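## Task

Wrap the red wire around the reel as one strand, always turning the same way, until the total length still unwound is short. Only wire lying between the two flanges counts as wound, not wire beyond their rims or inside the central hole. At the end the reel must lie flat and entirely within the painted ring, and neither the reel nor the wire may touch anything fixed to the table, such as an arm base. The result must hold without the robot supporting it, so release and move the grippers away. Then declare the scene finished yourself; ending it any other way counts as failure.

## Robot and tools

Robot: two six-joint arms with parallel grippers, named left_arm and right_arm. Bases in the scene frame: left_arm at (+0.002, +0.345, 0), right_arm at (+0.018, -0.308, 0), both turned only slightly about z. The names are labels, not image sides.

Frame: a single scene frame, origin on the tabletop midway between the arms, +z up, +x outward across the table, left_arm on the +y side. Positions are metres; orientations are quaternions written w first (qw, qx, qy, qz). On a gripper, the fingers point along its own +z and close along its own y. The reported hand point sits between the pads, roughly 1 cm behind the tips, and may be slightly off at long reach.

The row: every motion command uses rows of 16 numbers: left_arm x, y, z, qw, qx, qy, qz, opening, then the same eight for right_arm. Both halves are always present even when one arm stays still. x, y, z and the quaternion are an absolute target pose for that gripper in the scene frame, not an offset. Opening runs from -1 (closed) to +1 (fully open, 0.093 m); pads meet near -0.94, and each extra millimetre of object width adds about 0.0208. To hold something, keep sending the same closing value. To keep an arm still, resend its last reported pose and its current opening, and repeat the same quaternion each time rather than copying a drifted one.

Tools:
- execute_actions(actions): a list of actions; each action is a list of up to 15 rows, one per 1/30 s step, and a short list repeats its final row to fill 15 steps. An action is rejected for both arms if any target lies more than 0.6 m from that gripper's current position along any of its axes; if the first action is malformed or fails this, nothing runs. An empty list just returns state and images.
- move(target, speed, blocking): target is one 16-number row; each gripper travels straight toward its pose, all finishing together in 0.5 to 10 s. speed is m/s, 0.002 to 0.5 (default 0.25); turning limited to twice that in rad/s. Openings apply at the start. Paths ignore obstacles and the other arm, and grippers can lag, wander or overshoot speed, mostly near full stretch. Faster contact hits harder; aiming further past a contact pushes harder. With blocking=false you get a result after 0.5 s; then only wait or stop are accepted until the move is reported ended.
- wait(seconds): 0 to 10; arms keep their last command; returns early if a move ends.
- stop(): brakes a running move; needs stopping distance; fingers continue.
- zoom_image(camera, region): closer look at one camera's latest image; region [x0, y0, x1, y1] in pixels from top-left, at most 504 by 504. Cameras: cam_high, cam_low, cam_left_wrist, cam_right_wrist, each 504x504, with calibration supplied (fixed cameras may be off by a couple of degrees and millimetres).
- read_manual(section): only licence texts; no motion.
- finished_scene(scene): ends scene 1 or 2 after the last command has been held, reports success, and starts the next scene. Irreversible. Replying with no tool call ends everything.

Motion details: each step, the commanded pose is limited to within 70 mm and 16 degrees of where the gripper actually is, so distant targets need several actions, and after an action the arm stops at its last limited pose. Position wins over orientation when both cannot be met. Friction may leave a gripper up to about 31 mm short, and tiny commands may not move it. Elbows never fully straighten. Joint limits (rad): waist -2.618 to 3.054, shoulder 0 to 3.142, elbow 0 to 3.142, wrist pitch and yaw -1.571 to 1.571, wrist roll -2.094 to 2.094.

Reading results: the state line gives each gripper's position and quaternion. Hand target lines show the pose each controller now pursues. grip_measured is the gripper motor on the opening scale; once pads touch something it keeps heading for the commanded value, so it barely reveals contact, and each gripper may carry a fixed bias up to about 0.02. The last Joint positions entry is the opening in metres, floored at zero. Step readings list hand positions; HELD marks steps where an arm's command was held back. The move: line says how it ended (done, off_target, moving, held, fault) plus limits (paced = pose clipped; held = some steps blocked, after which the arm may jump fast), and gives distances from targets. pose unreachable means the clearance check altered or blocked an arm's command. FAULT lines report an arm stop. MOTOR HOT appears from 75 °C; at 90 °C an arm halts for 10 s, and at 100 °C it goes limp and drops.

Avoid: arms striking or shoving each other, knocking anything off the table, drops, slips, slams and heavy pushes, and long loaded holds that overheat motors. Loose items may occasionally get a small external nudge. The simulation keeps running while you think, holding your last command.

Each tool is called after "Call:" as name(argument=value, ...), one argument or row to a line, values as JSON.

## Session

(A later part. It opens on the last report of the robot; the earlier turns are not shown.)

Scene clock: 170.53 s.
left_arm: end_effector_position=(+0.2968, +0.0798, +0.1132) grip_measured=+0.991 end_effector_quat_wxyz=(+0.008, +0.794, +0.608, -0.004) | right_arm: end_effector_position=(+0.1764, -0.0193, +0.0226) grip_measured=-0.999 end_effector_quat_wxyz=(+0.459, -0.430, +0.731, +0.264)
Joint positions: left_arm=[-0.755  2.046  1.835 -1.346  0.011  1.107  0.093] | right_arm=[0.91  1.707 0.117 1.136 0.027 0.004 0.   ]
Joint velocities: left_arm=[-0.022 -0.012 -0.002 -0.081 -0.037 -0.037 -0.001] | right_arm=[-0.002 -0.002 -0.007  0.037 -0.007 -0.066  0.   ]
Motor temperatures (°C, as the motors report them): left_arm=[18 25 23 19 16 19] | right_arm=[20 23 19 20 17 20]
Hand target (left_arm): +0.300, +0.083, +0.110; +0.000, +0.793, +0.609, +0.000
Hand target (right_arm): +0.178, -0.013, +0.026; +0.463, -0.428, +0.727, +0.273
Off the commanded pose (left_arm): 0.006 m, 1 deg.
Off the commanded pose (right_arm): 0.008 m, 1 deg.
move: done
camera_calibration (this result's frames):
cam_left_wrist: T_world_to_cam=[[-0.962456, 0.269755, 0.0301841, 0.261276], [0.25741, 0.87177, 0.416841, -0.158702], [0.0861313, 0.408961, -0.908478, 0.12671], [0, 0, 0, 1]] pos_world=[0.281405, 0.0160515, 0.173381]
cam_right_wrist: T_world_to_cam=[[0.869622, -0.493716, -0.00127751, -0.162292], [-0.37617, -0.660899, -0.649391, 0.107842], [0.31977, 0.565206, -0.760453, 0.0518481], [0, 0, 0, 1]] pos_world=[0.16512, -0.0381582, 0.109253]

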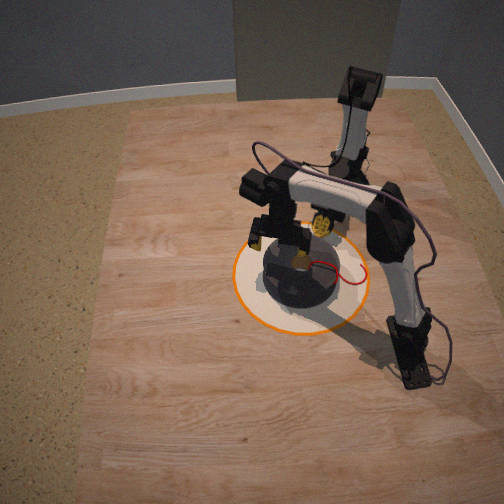

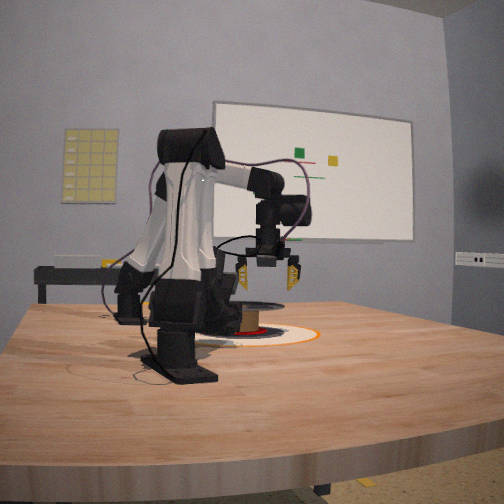

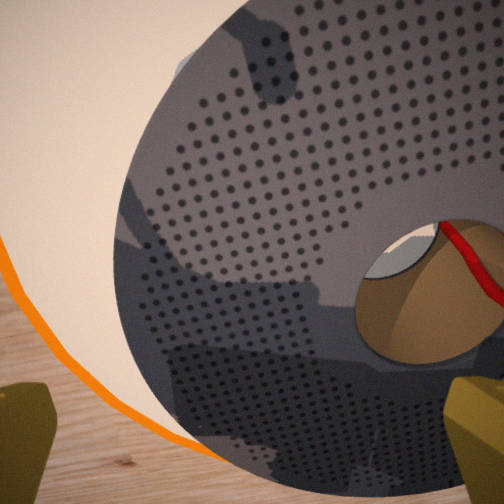

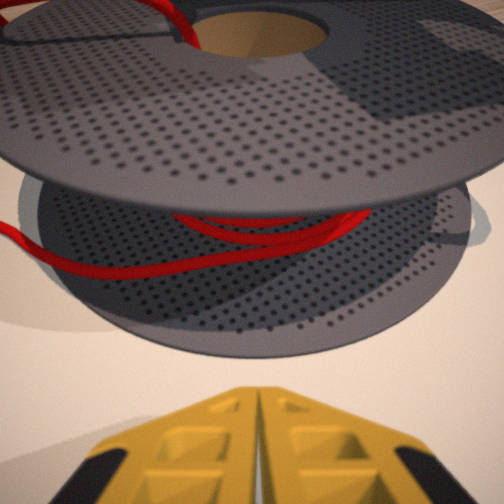

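Call:
move(
  target=[0.299,0.082,0.057,0,0.7934,0.6088,0,1.0, 0.192,0.010,0.023,0.4629,-0.428,0.7267,0.2727,-1],
  speed=0.06,
)

Call:
move(
  target=[0.299,0.082,0.057,0,0.7934,0.6088,0,0.45, 0.192,0.010,0.023,0.4629,-0.428,0.7267,0.2727,-1],
  speed=0.06,
)

Scene clock: 173.67 s.
left_arm: end_effector_position=(+0.2966, +0.0799, +0.0664) grip_measured=+0.991 end_effector_quat_wxyz=(+0.006, +0.794, +0.608, -0.004) | right_arm: end_effector_position=(+0.1886, +0.0055, +0.0232) grip_measured=-0.999 end_effector_quat_wxyz=(+0.465, -0.428, +0.727, +0.270)
Joint positions: left_arm=[-0.755  2.061  1.671 -1.171  0.011  1.107  0.093] | right_arm=[0.91  1.793 0.218 1.138 0.023 0.004 0.   ]
Joint velocities: left_arm=[ 0.017  0.022 -0.002 -0.051  0.051 -0.022 -0.002] | right_arm=[-0.002 -0.012  0.012  0.007  0.037 -0.051  0.   ]
Motor temperatures (°C, as the motors report them): left_arm=[18 25 23 19 16 19] | right_arm=[20 23 20 20 17 20]
Hand target (left_arm): +0.299, +0.082, +0.057; -0.000, +0.793, +0.609, -0.000
Hand target (right_arm): +0.192, +0.010, +0.022; +0.463, -0.428, +0.727, +0.273
Off the commanded pose (left_arm): 0.010 m, 1 deg.
Off the commanded pose (right_arm): 0.006 m, 0 deg.
move: done
camera_calibration (this result's frames):
cam_left_wrist: T_world_to_cam=[[-0.962365, 0.269674, 0.0336096, 0.262293], [0.2586, 0.87071, 0.418318, -0.139616], [0.0835451, 0.411266, -0.907679, 0.0846724], [0, 0, 0, 1]] pos_world=[0.281452, 0.0160091, 0.126444]
cam_right_wrist: T_world_to_cam=[[0.871671, -0.490078, -0.00373169, -0.161051], [-0.369218, -0.651659, -0.662585, 0.128246], [0.322287, 0.578934, -0.748977, 0.0335661], [0, 0, 0, 1]] pos_world=[0.176917, -0.0147874, 0.109513]

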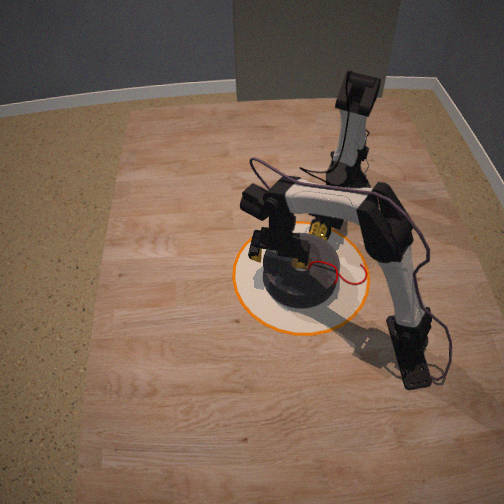

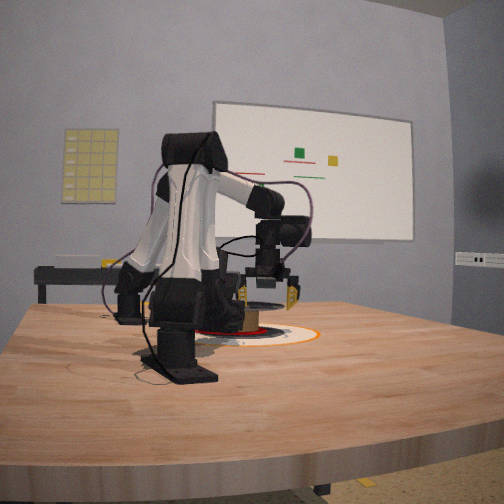

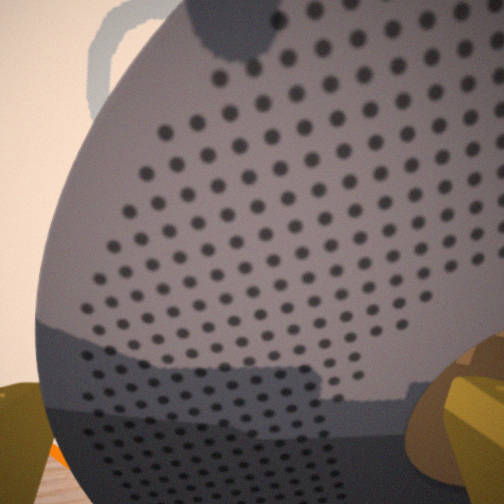

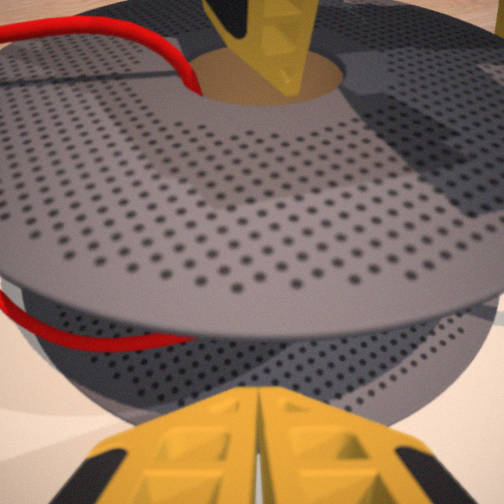

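Scene clock: 174.37 s.
left_arm: end_effector_position=(+0.2973, +0.0795, +0.0664) grip_measured=+0.469 end_effector_quat_wxyz=(+0.007, +0.794, +0.608, -0.004) | right_arm: end_effector_position=(+0.1886, +0.0055, +0.0232) grip_measured=-0.999 end_effector_quat_wxyz=(+0.465, -0.428, +0.727, +0.270)
Joint positions: left_arm=[-0.755  2.061  1.671 -1.168  0.01   1.107  0.068] | right_arm=[0.91  1.793 0.218 1.138 0.023 0.004 0.   ]
Joint velocities: left_arm=[ 0.022  0.002 -0.012 -0.037 -0.037 -0.022 -0.001] | right_arm=[ 0.002 -0.002 -0.012  0.022  0.007 -0.066  0.   ]
Motor temperatures (°C, as the motors report them): left_arm=[18 25 23 19 16 19] | right_arm=[20 23 20 21 17 20]
Hand target (left_arm): +0.299, +0.082, +0.057; -0.000, +0.793, +0.609, -0.000
Hand target (right_arm): +0.192, +0.010, +0.023; +0.463, -0.428, +0.727, +0.273
Off the commanded pose (left_arm): 0.010 m, 1 deg.
Off the commanded pose (right_arm): 0.006 m, 0 deg.
move: done
camera_calibration (this result's frames):
cam_left_wrist: T_world_to_cam=[[-0.962457, 0.269713, 0.0305344, 0.263242], [0.257428, 0.871323, 0.417764, -0.139103], [0.0860709, 0.40994, -0.908042, 0.0841669], [0, 0, 0, 1]] pos_world=[0.281923, 0.0157004, 0.126501]
cam_right_wrist: T_world_to_cam=[[0.871671, -0.490078, -0.00373169, -0.161051], [-0.369218, -0.651659, -0.662585, 0.128246], [0.322287, 0.578934, -0.748977, 0.0335661], [0, 0, 0, 1]] pos_world=[0.176917, -0.0147874, 0.109513]

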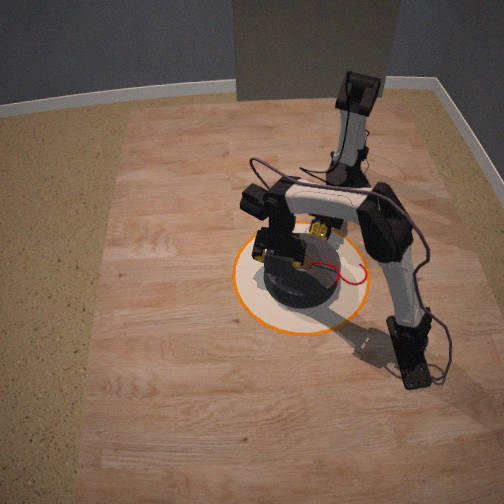

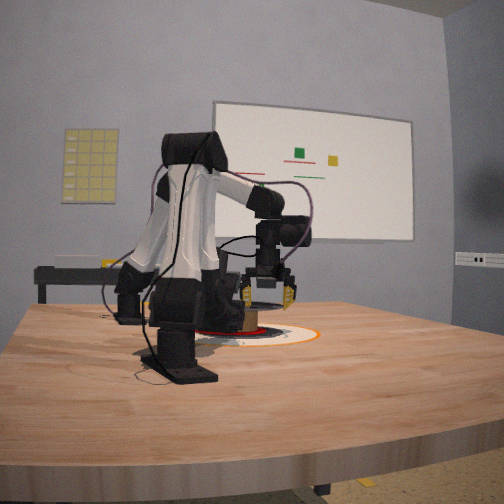

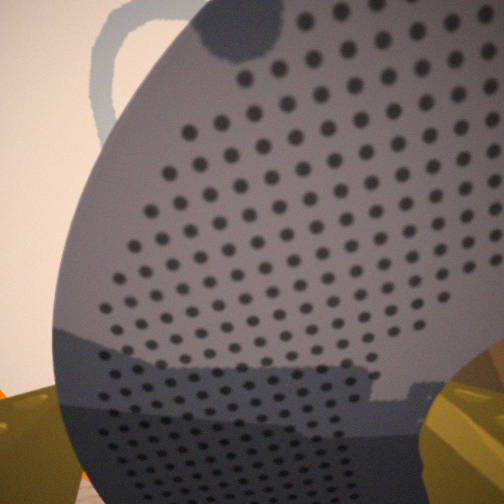

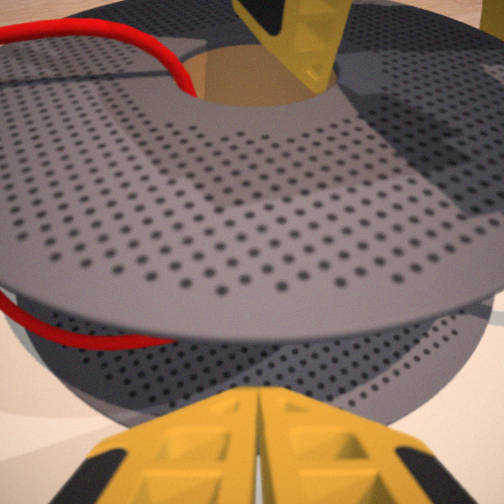

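Call:
move(
  target=[0.299,0.082,0.048,0,0.7934,0.6088,0,1.0, 0.192,0.010,0.023,0.4629,-0.428,0.7267,0.2727,-1],
  speed=0.03,
)

Scene clock: 175.53 s.
left_arm: end_effector_position=(+0.2972, +0.0795, +0.0603) grip_measured=+0.991 end_effector_quat_wxyz=(+0.009, +0.794, +0.608, -0.003) | right_arm: end_effector_position=(+0.1886, +0.0056, +0.0232) grip_measured=-0.999 end_effector_quat_wxyz=(+0.464, -0.429, +0.726, +0.270)
Joint positions: left_arm=[-0.755  2.061  1.646 -1.14   0.01   1.107  0.093] | right_arm=[0.91  1.793 0.218 1.138 0.022 0.004 0.   ]
Joint velocities: left_arm=[ 0.002 -0.012 -0.002  0.051 -0.022 -0.095  0.   ] | right_arm=[-0.002 -0.012 -0.012 -0.007  0.051 -0.051  0.   ]
Motor temperatures (°C, as the motors report them): left_arm=[18 25 23 19 16 19] | right_arm=[20 23 20 21 17 20]
Hand target (left_arm): +0.299, +0.082, +0.048; -0.000, +0.793, +0.609, -0.000
Hand target (right_arm): +0.192, +0.010, +0.023; +0.463, -0.428, +0.727, +0.273
Off the commanded pose (left_arm): 0.013 m, 1 deg.
Off the commanded pose (right_arm): 0.006 m, 0 deg.
move: off_target (left_arm)
camera_calibration (this result's frames):
cam_left_wrist: T_world_to_cam=[[-0.962436, 0.270153, 0.0271024, 0.263518], [0.25657, 0.872283, 0.416286, -0.136295], [0.0888199, 0.407603, -0.90883, 0.0779728], [0, 0, 0, 1]] pos_world=[0.281663, 0.0159159, 0.12046]
cam_right_wrist: T_world_to_cam=[[0.871839, -0.489776, -0.003893, -0.161017], [-0.369087, -0.651736, -0.662582, 0.128221], [0.32198, 0.579102, -0.748979, 0.0336226], [0, 0, 0, 1]] pos_world=[0.17688, -0.0147667, 0.109513]

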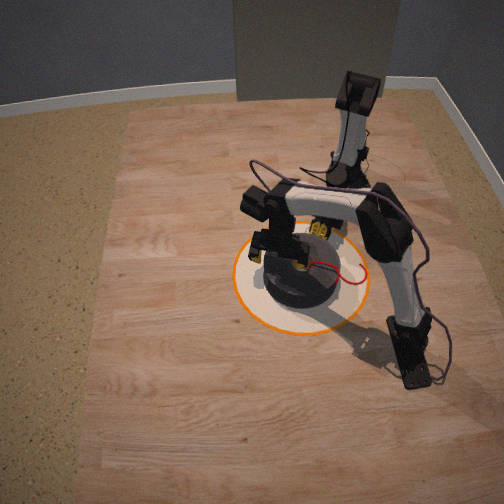

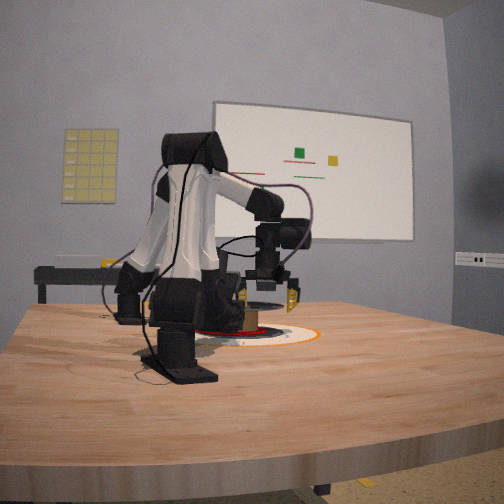

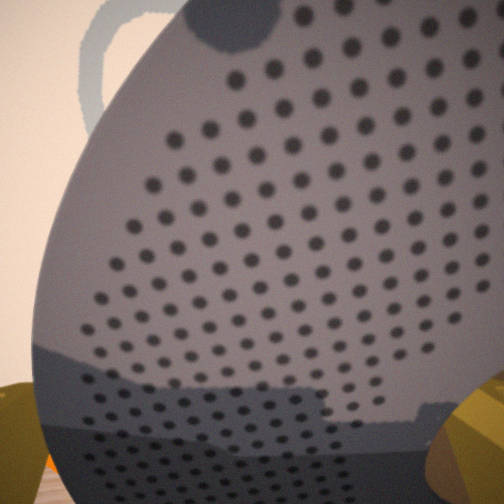

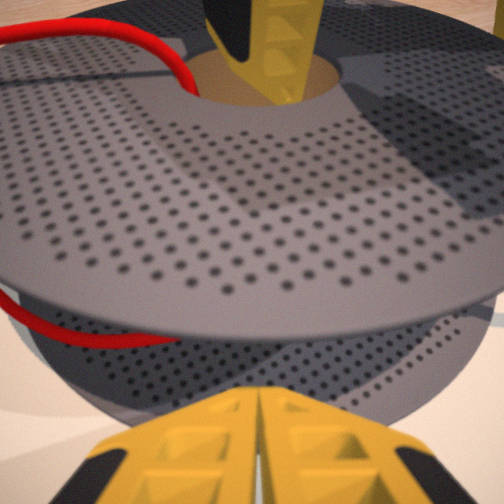

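Call:
move(
  target=[0.299,0.082,0.054,0,0.7934,0.6088,0,0.42, 0.194,0.014,0.022,0.4629,-0.428,0.7267,0.2727,-1],
  speed=0.03,
)

Scene clock: 176.67 s.
left_arm: end_effector_position=(+0.2975, +0.0792, +0.0603) grip_measured=+0.459 end_effector_quat_wxyz=(+0.010, +0.794, +0.608, -0.003) | right_arm: end_effector_position=(+0.1908, +0.0098, +0.0238) grip_measured=-0.999 end_effector_quat_wxyz=(+0.466, -0.428, +0.725, +0.271)
Joint positions: left_arm=[-0.755  2.061  1.646 -1.138  0.01   1.106  0.067] | right_arm=[0.91  1.805 0.235 1.138 0.022 0.004 0.   ]
Joint velocities: left_arm=[-0.007  0.007 -0.007 -0.022 -0.037 -0.037  0.001] | right_arm=[ 0.007 -0.012 -0.007 -0.037  0.066  0.066  0.   ]
Motor temperatures (°C, as the motors report them): left_arm=[18 26 23 19 16 19] | right_arm=[20 23 20 21 17 20]
Hand target (left_arm): +0.299, +0.082, +0.054; +0.000, +0.793, +0.609, +0.000
Hand target (right_arm): +0.194, +0.014, +0.022; +0.463, -0.428, +0.727, +0.273
Off the commanded pose (left_arm): 0.007 m, 1 deg.
Off the commanded pose (right_arm): 0.006 m, 0 deg.
move: done
camera_calibration (this result's frames):
cam_left_wrist: T_world_to_cam=[[-0.96267, 0.269466, 0.0255696, 0.264122], [0.255429, 0.873125, 0.415222, -0.13573], [0.0895628, 0.406253, -0.909361, 0.0780166], [0, 0, 0, 1]] pos_world=[0.281944, 0.0156425, 0.12055]
cam_right_wrist: T_world_to_cam=[[0.871848, -0.48976, -0.00400762, -0.160893], [-0.367664, -0.649049, -0.666002, 0.131995], [0.32358, 0.582126, -0.745939, 0.03045], [0, 0, 0, 1]] pos_world=[0.178951, -0.0108539, 0.109978]

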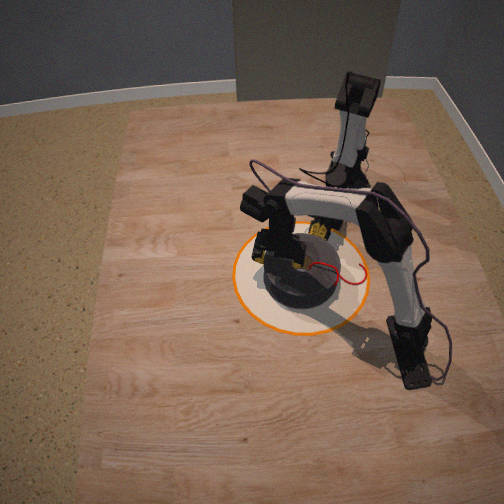

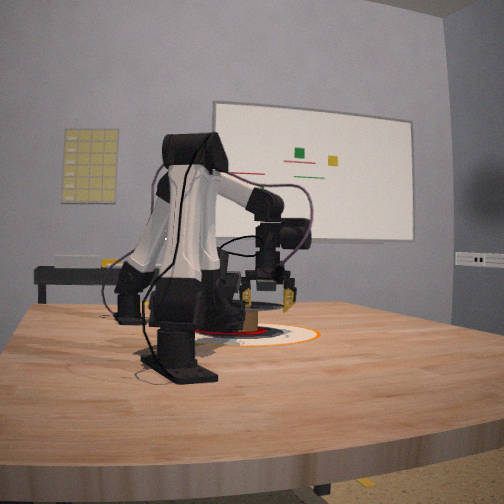

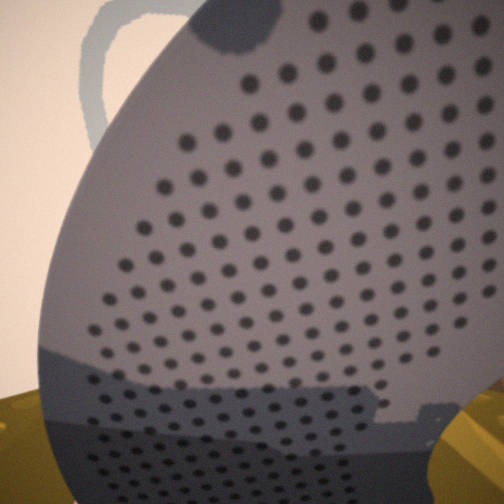

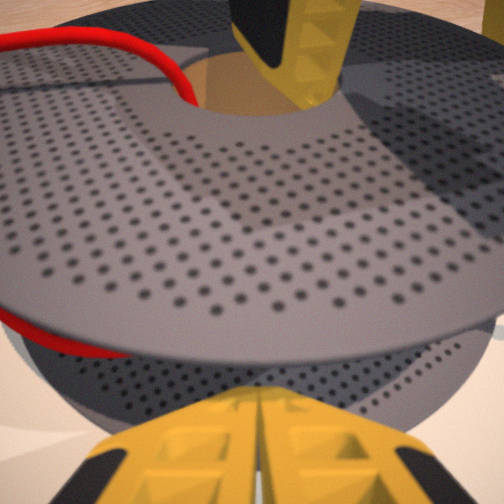

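Call:
move(
  target=[0.299,0.082,0.056,0,0.7934,0.6088,0,0.33, 0.194,0.014,0.014,0.4629,-0.428,0.7267,0.2727,-1],
  speed=0.03,
)

Scene clock: 178.03 s.
left_arm: end_effector_position=(+0.2974, +0.0792, +0.0603) grip_measured=+0.459 end_effector_quat_wxyz=(+0.010, +0.794, +0.608, -0.003) | right_arm: end_effector_position=(+0.1897, +0.0077, +0.0103) grip_measured=-0.999 end_effector_quat_wxyz=(+0.456, -0.432, +0.732, +0.265)
Joint positions: left_arm=[-0.755  2.061  1.646 -1.138  0.01   1.106  0.067] | right_arm=[0.91  1.866 0.235 1.171 0.022 0.004 0.   ]
Joint velocities: left_arm=[-0.017 -0.012 -0.002 -0.11  -0.037 -0.066  0.001] | right_arm=[-0.002 -0.002 -0.027  0.066 -0.022 -0.007  0.   ]
Motor temperatures (°C, as the motors report them): left_arm=[18 26 23 19 16 19] | right_arm=[20 23 20 21 17 20]
Hand target (left_arm): +0.299, +0.082, +0.056; +0.000, +0.793, +0.609, -0.000
Hand target (right_arm): +0.194, +0.014, +0.014; +0.463, -0.428, +0.727, +0.273
Off the commanded pose (left_arm): 0.005 m, 1 deg.
Off the commanded pose (right_arm): 0.008 m, 1 deg.
move: done
camera_calibration (this result's frames):
cam_left_wrist: T_world_to_cam=[[-0.962663, 0.269459, 0.0259121, 0.264017], [0.255548, 0.873019, 0.415371, -0.135801], [0.0893038, 0.406484, -0.909283, 0.0780503], [0, 0, 0, 1]] pos_world=[0.281892, 0.0156887, 0.120536]
cam_right_wrist: T_world_to_cam=[[0.8718, -0.48985, -0.00330913, -0.161005], [-0.376204, -0.665183, -0.644982, 0.122717], [0.313744, 0.563541, -0.76419, 0.024172], [0, 0, 0, 1]] pos_world=[0.178947, -0.010861, 0.0970896]

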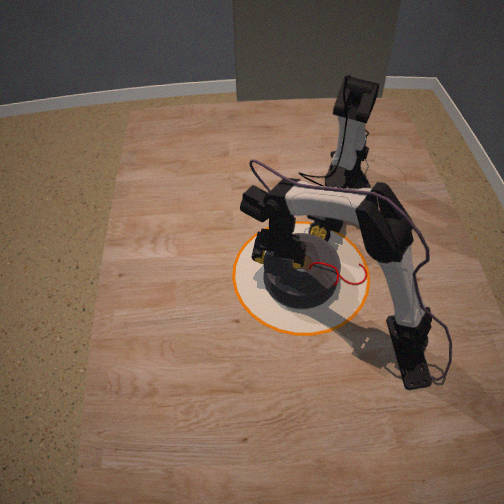

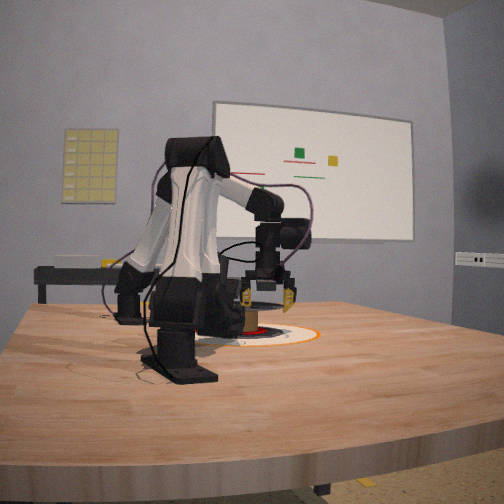

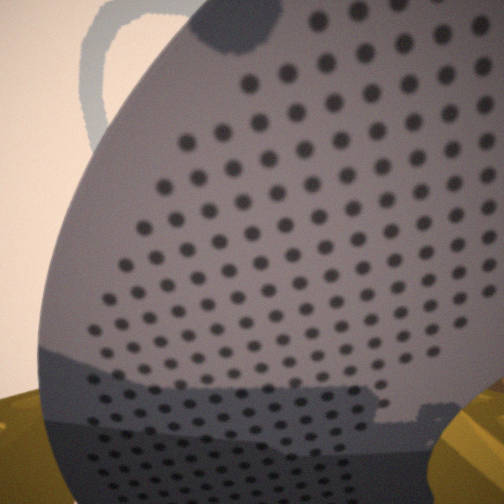

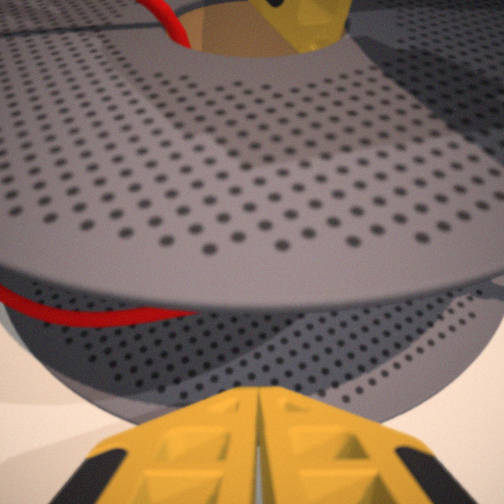

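Call:
move(
  target=[0.299,0.082,0.058,0,0.7934,0.6088,0,0.36, 0.196,0.018,0.019,0.4629,-0.428,0.7267,0.2727,-1],
  speed=0.02,
)

Scene clock: 179.60 s.
left_arm: end_effector_position=(+0.2974, +0.0792, +0.0603) grip_measured=+0.459 end_effector_quat_wxyz=(+0.010, +0.794, +0.608, -0.003) | right_arm: end_effector_position=(+0.1923, +0.0126, +0.0132) grip_measured=-0.999 end_effector_quat_wxyz=(+0.459, -0.431, +0.730, +0.267)
Joint positions: left_arm=[-0.755  2.061  1.646 -1.138  0.01   1.106  0.067] | right_arm=[0.91  1.866 0.253 1.162 0.022 0.004 0.   ]
Joint velocities: left_arm=[ 0.017 -0.002  0.017 -0.037  0.007  0.007  0.001] | right_arm=[-0.012  0.007  0.007  0.022  0.007 -0.037  0.   ]
Motor temperatures (°C, as the motors report them): left_arm=[18 26 23 19 16 19] | right_arm=[20 23 20 22 17 20]
Hand target (left_arm): +0.299, +0.082, +0.058; +0.000, +0.793, +0.609, +0.000
Hand target (right_arm): +0.196, +0.018, +0.019; +0.463, -0.428, +0.727, +0.273
Off the commanded pose (left_arm): 0.004 m, 1 deg.
Off the commanded pose (right_arm): 0.009 m, 1 deg.
move: done
camera_calibration (this result's frames):
cam_left_wrist: T_world_to_cam=[[-0.962663, 0.269459, 0.0259121, 0.264017], [0.255548, 0.873019, 0.415371, -0.135801], [0.0893038, 0.406484, -0.909283, 0.0780503], [0, 0, 0, 1]] pos_world=[0.281892, 0.0156887, 0.120536]
cam_right_wrist: T_world_to_cam=[[0.871815, -0.489823, -0.00353908, -0.160857], [-0.373427, -0.659936, -0.651949, 0.128265], [0.317004, 0.5697, -0.758255, 0.0220208], [0, 0, 0, 1]] pos_world=[0.181154, -0.00669035, 0.0997501]

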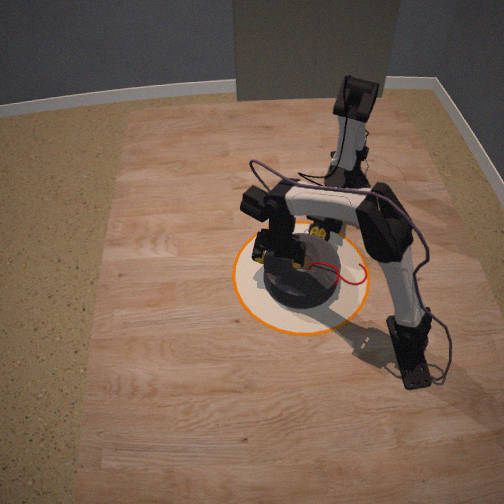

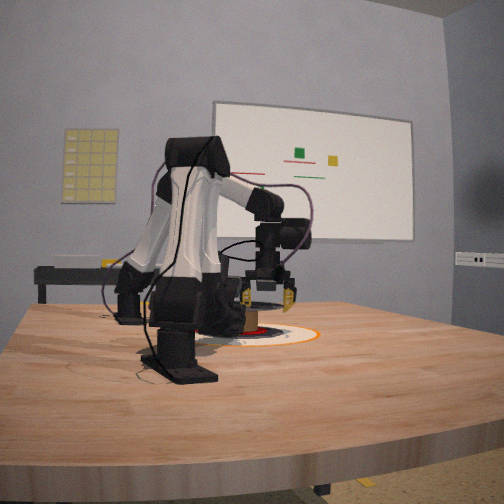

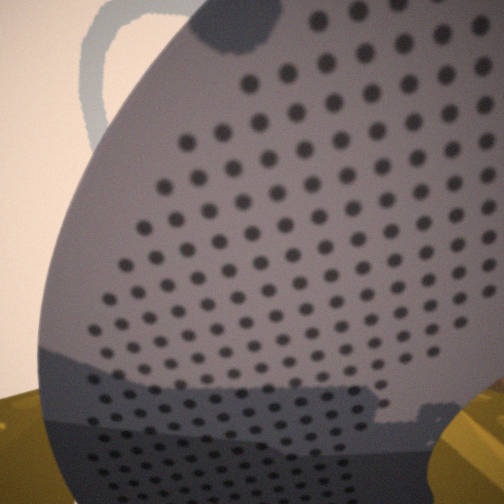

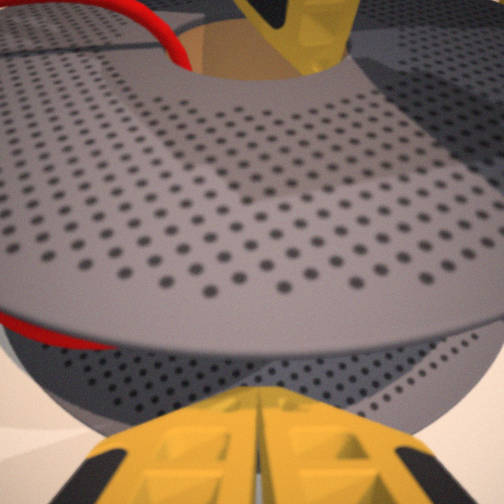

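Call:
move(
  target=[0.298,0.1115,0.058,0,0.6088,0.7934,0,0.36, 0.196,0.018,0.019,0.4629,-0.428,0.7267,0.2727,-1],
  speed=0.15,
)

Call:
move(
  target=[0.2815,0.1405,0.058,0,0.3827,0.9239,0,0.36, 0.196,0.018,0.019,0.4629,-0.428,0.7267,0.2727,-1],
  speed=0.15,
)

Scene clock: 182.43 s.
left_arm: end_effector_position=(+0.3004, +0.1049, +0.0594) grip_measured=+0.459 end_effector_quat_wxyz=(+0.004, +0.618, +0.786, -0.001) | right_arm: end_effector_position=(+0.1922, +0.0124, +0.0127) grip_measured=-0.999 end_effector_quat_wxyz=(+0.459, -0.431, +0.730, +0.266)
Joint positions: left_arm=[-0.704  2.014  1.574 -1.122  0.002  0.655  0.067] | right_arm=[0.91  1.866 0.253 1.16  0.022 0.004 0.   ]
Joint velocities: left_arm=[ 0.002 -0.017  0.002  0.066 -0.007 -0.095  0.   ] | right_arm=[ 0.012  0.012 -0.017 -0.007 -0.007 -0.081  0.   ]
Motor temperatures (°C, as the motors report them): left_arm=[18 27 23 19 16 19] | right_arm=[20 23 20 22 17 20]
Hand target (left_arm): +0.298, +0.111, +0.058; -0.000, +0.609, +0.793, -0.000
Hand target (right_arm): +0.196, +0.018, +0.019; +0.463, -0.428, +0.727, +0.273
Off the commanded pose (left_arm): 0.007 m, 1 deg.
Off the commanded pose (right_arm): 0.009 m, 1 deg.
move: done
camera_calibration (this result's frames):
cam_left_wrist: T_world_to_cam=[[-0.973156, -0.227693, 0.0335215, 0.314844], [-0.192458, 0.884982, 0.423989, -0.0258129], [-0.126205, 0.406156, -0.905047, 0.13105], [0, 0, 0, 1]] pos_world=[0.317964, 0.0413051, 0.118997]
cam_right_wrist: T_world_to_cam=[[0.871812, -0.489829, -0.00349119, -0.160864], [-0.374008, -0.661034, -0.650502, 0.127947], [0.316327, 0.568421, -0.759497, 0.0219988], [0, 0, 0, 1]] pos_world=[0.181137, -0.00672273, 0.0993765]

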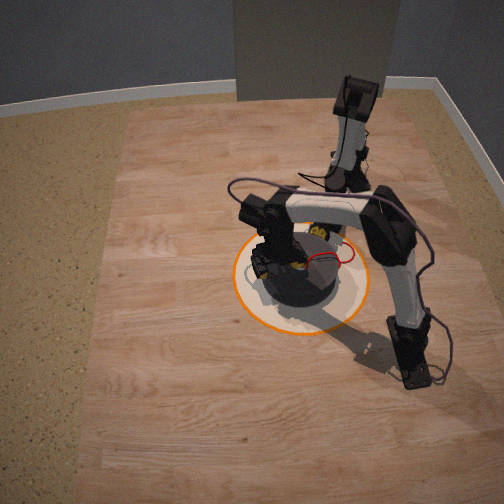

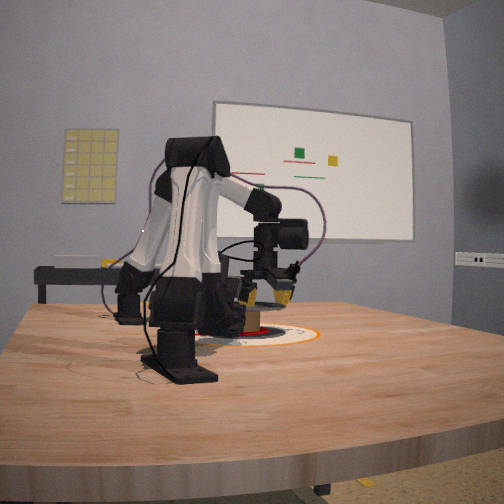

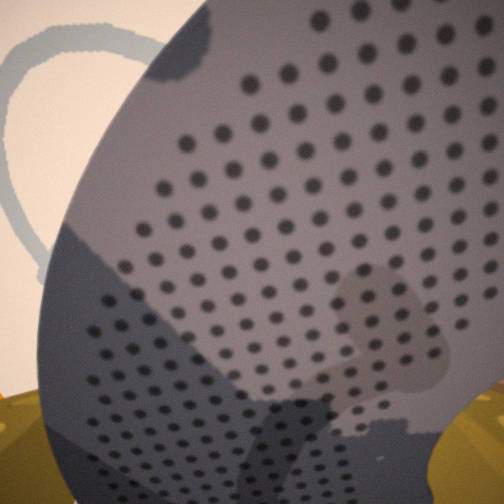

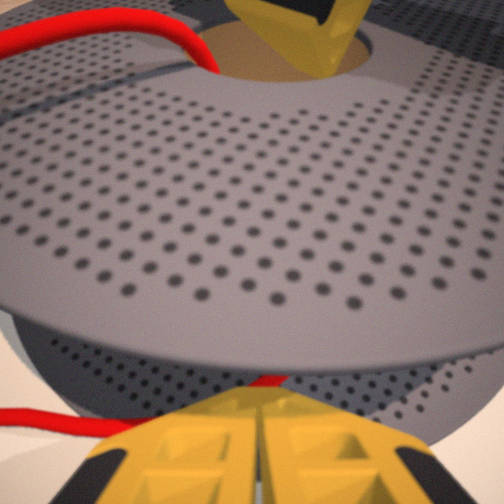

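Scene clock: 184.70 s.
left_arm: end_effector_position=(+0.2831, +0.1356, +0.0586) grip_measured=+0.458 end_effector_quat_wxyz=(-0.000, +0.394, +0.919, -0.000) | right_arm: end_effector_position=(+0.1922, +0.0124, +0.0127) grip_measured=-0.999 end_effector_quat_wxyz=(+0.459, -0.431, +0.730, +0.266)
Joint positions: left_arm=[-0.667  1.901  1.412 -1.082  0.001  0.17   0.067] | right_arm=[0.91  1.866 0.253 1.16  0.022 0.004 0.   ]
Joint velocities: left_arm=[-0.007  0.007  0.007 -0.051 -0.007 -0.007 -0.002] | right_arm=[ 0.007 -0.007 -0.007  0.066 -0.066 -0.022  0.   ]
Motor temperatures (°C, as the motors report them): left_arm=[18 27 23 19 16 19] | right_arm=[20 24 20 22 17 20]
Hand target (left_arm): +0.282, +0.141, +0.058; -0.000, +0.383, +0.924, -0.000
Hand target (right_arm): +0.196, +0.018, +0.019; +0.463, -0.428, +0.727, +0.273
Off the commanded pose (left_arm): 0.005 m, 1 deg.
Off the commanded pose (right_arm): 0.009 m, 1 deg.
move: done
camera_calibration (this result's frames):
cam_left_wrist: T_world_to_cam=[[-0.729279, -0.683143, 0.0383154, 0.297448], [-0.604734, 0.669746, 0.430972, 0.0895405], [-0.320077, 0.291128, -0.901551, 0.185998], [0, 0, 0, 1]] pos_world=[0.330605, 0.0890809, 0.1177]
cam_right_wrist: T_world_to_cam=[[0.871811, -0.48983, -0.00348162, -0.160865], [-0.374124, -0.661253, -0.650212, 0.127884], [0.316191, 0.568165, -0.759745, 0.0219944], [0, 0, 0, 1]] pos_world=[0.181134, -0.00672928, 0.0993017]

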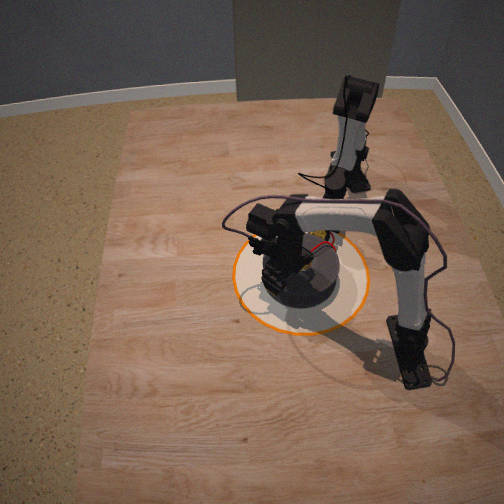

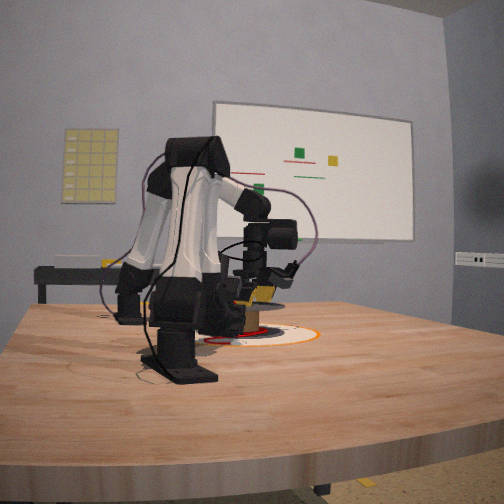

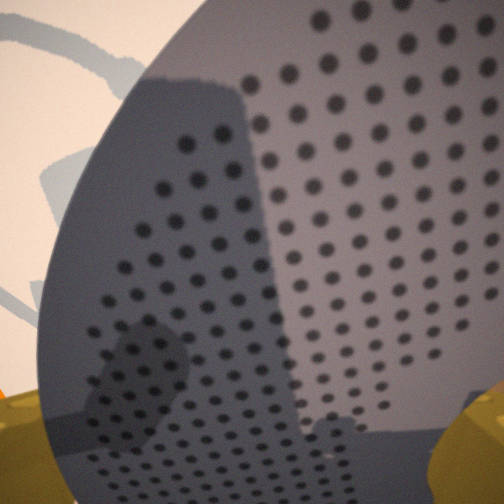

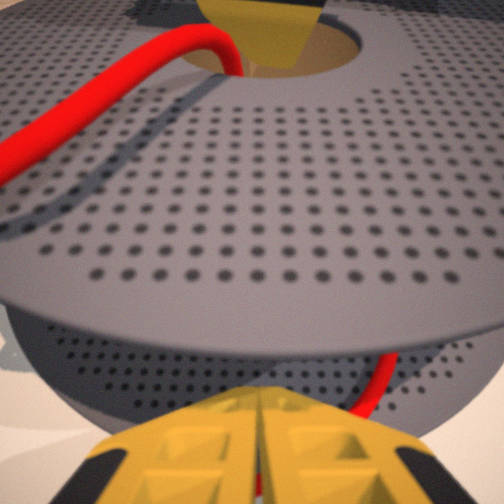

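Call:
zoom_image(
  camera="cam_high",
  region=[260, 190, 390, 300],
)

Call:
zoom_image(
  camera="cam_low",
  region=[170, 270, 330, 360],
)

Region (260, 190, 390, 300) of cam_high's 504x504 image, scaled by 3.877, with more detail than that image has; it fills the top 426 rows of this view, and the rest is white.

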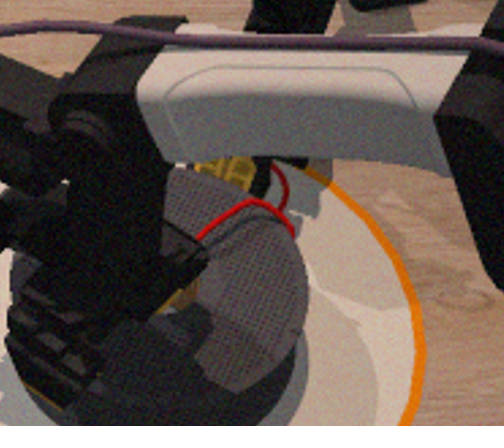

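Region (170, 270, 330, 360) of cam_low's 504x504 image, scaled by 3.150, with more detail than that image has; it fills the top 284 rows of this view, and the rest is white.

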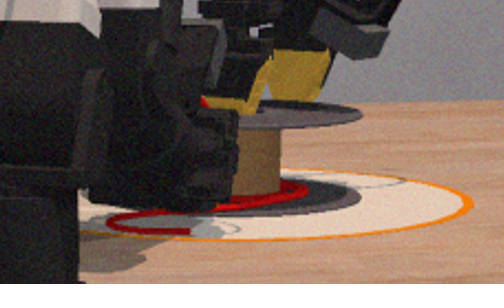

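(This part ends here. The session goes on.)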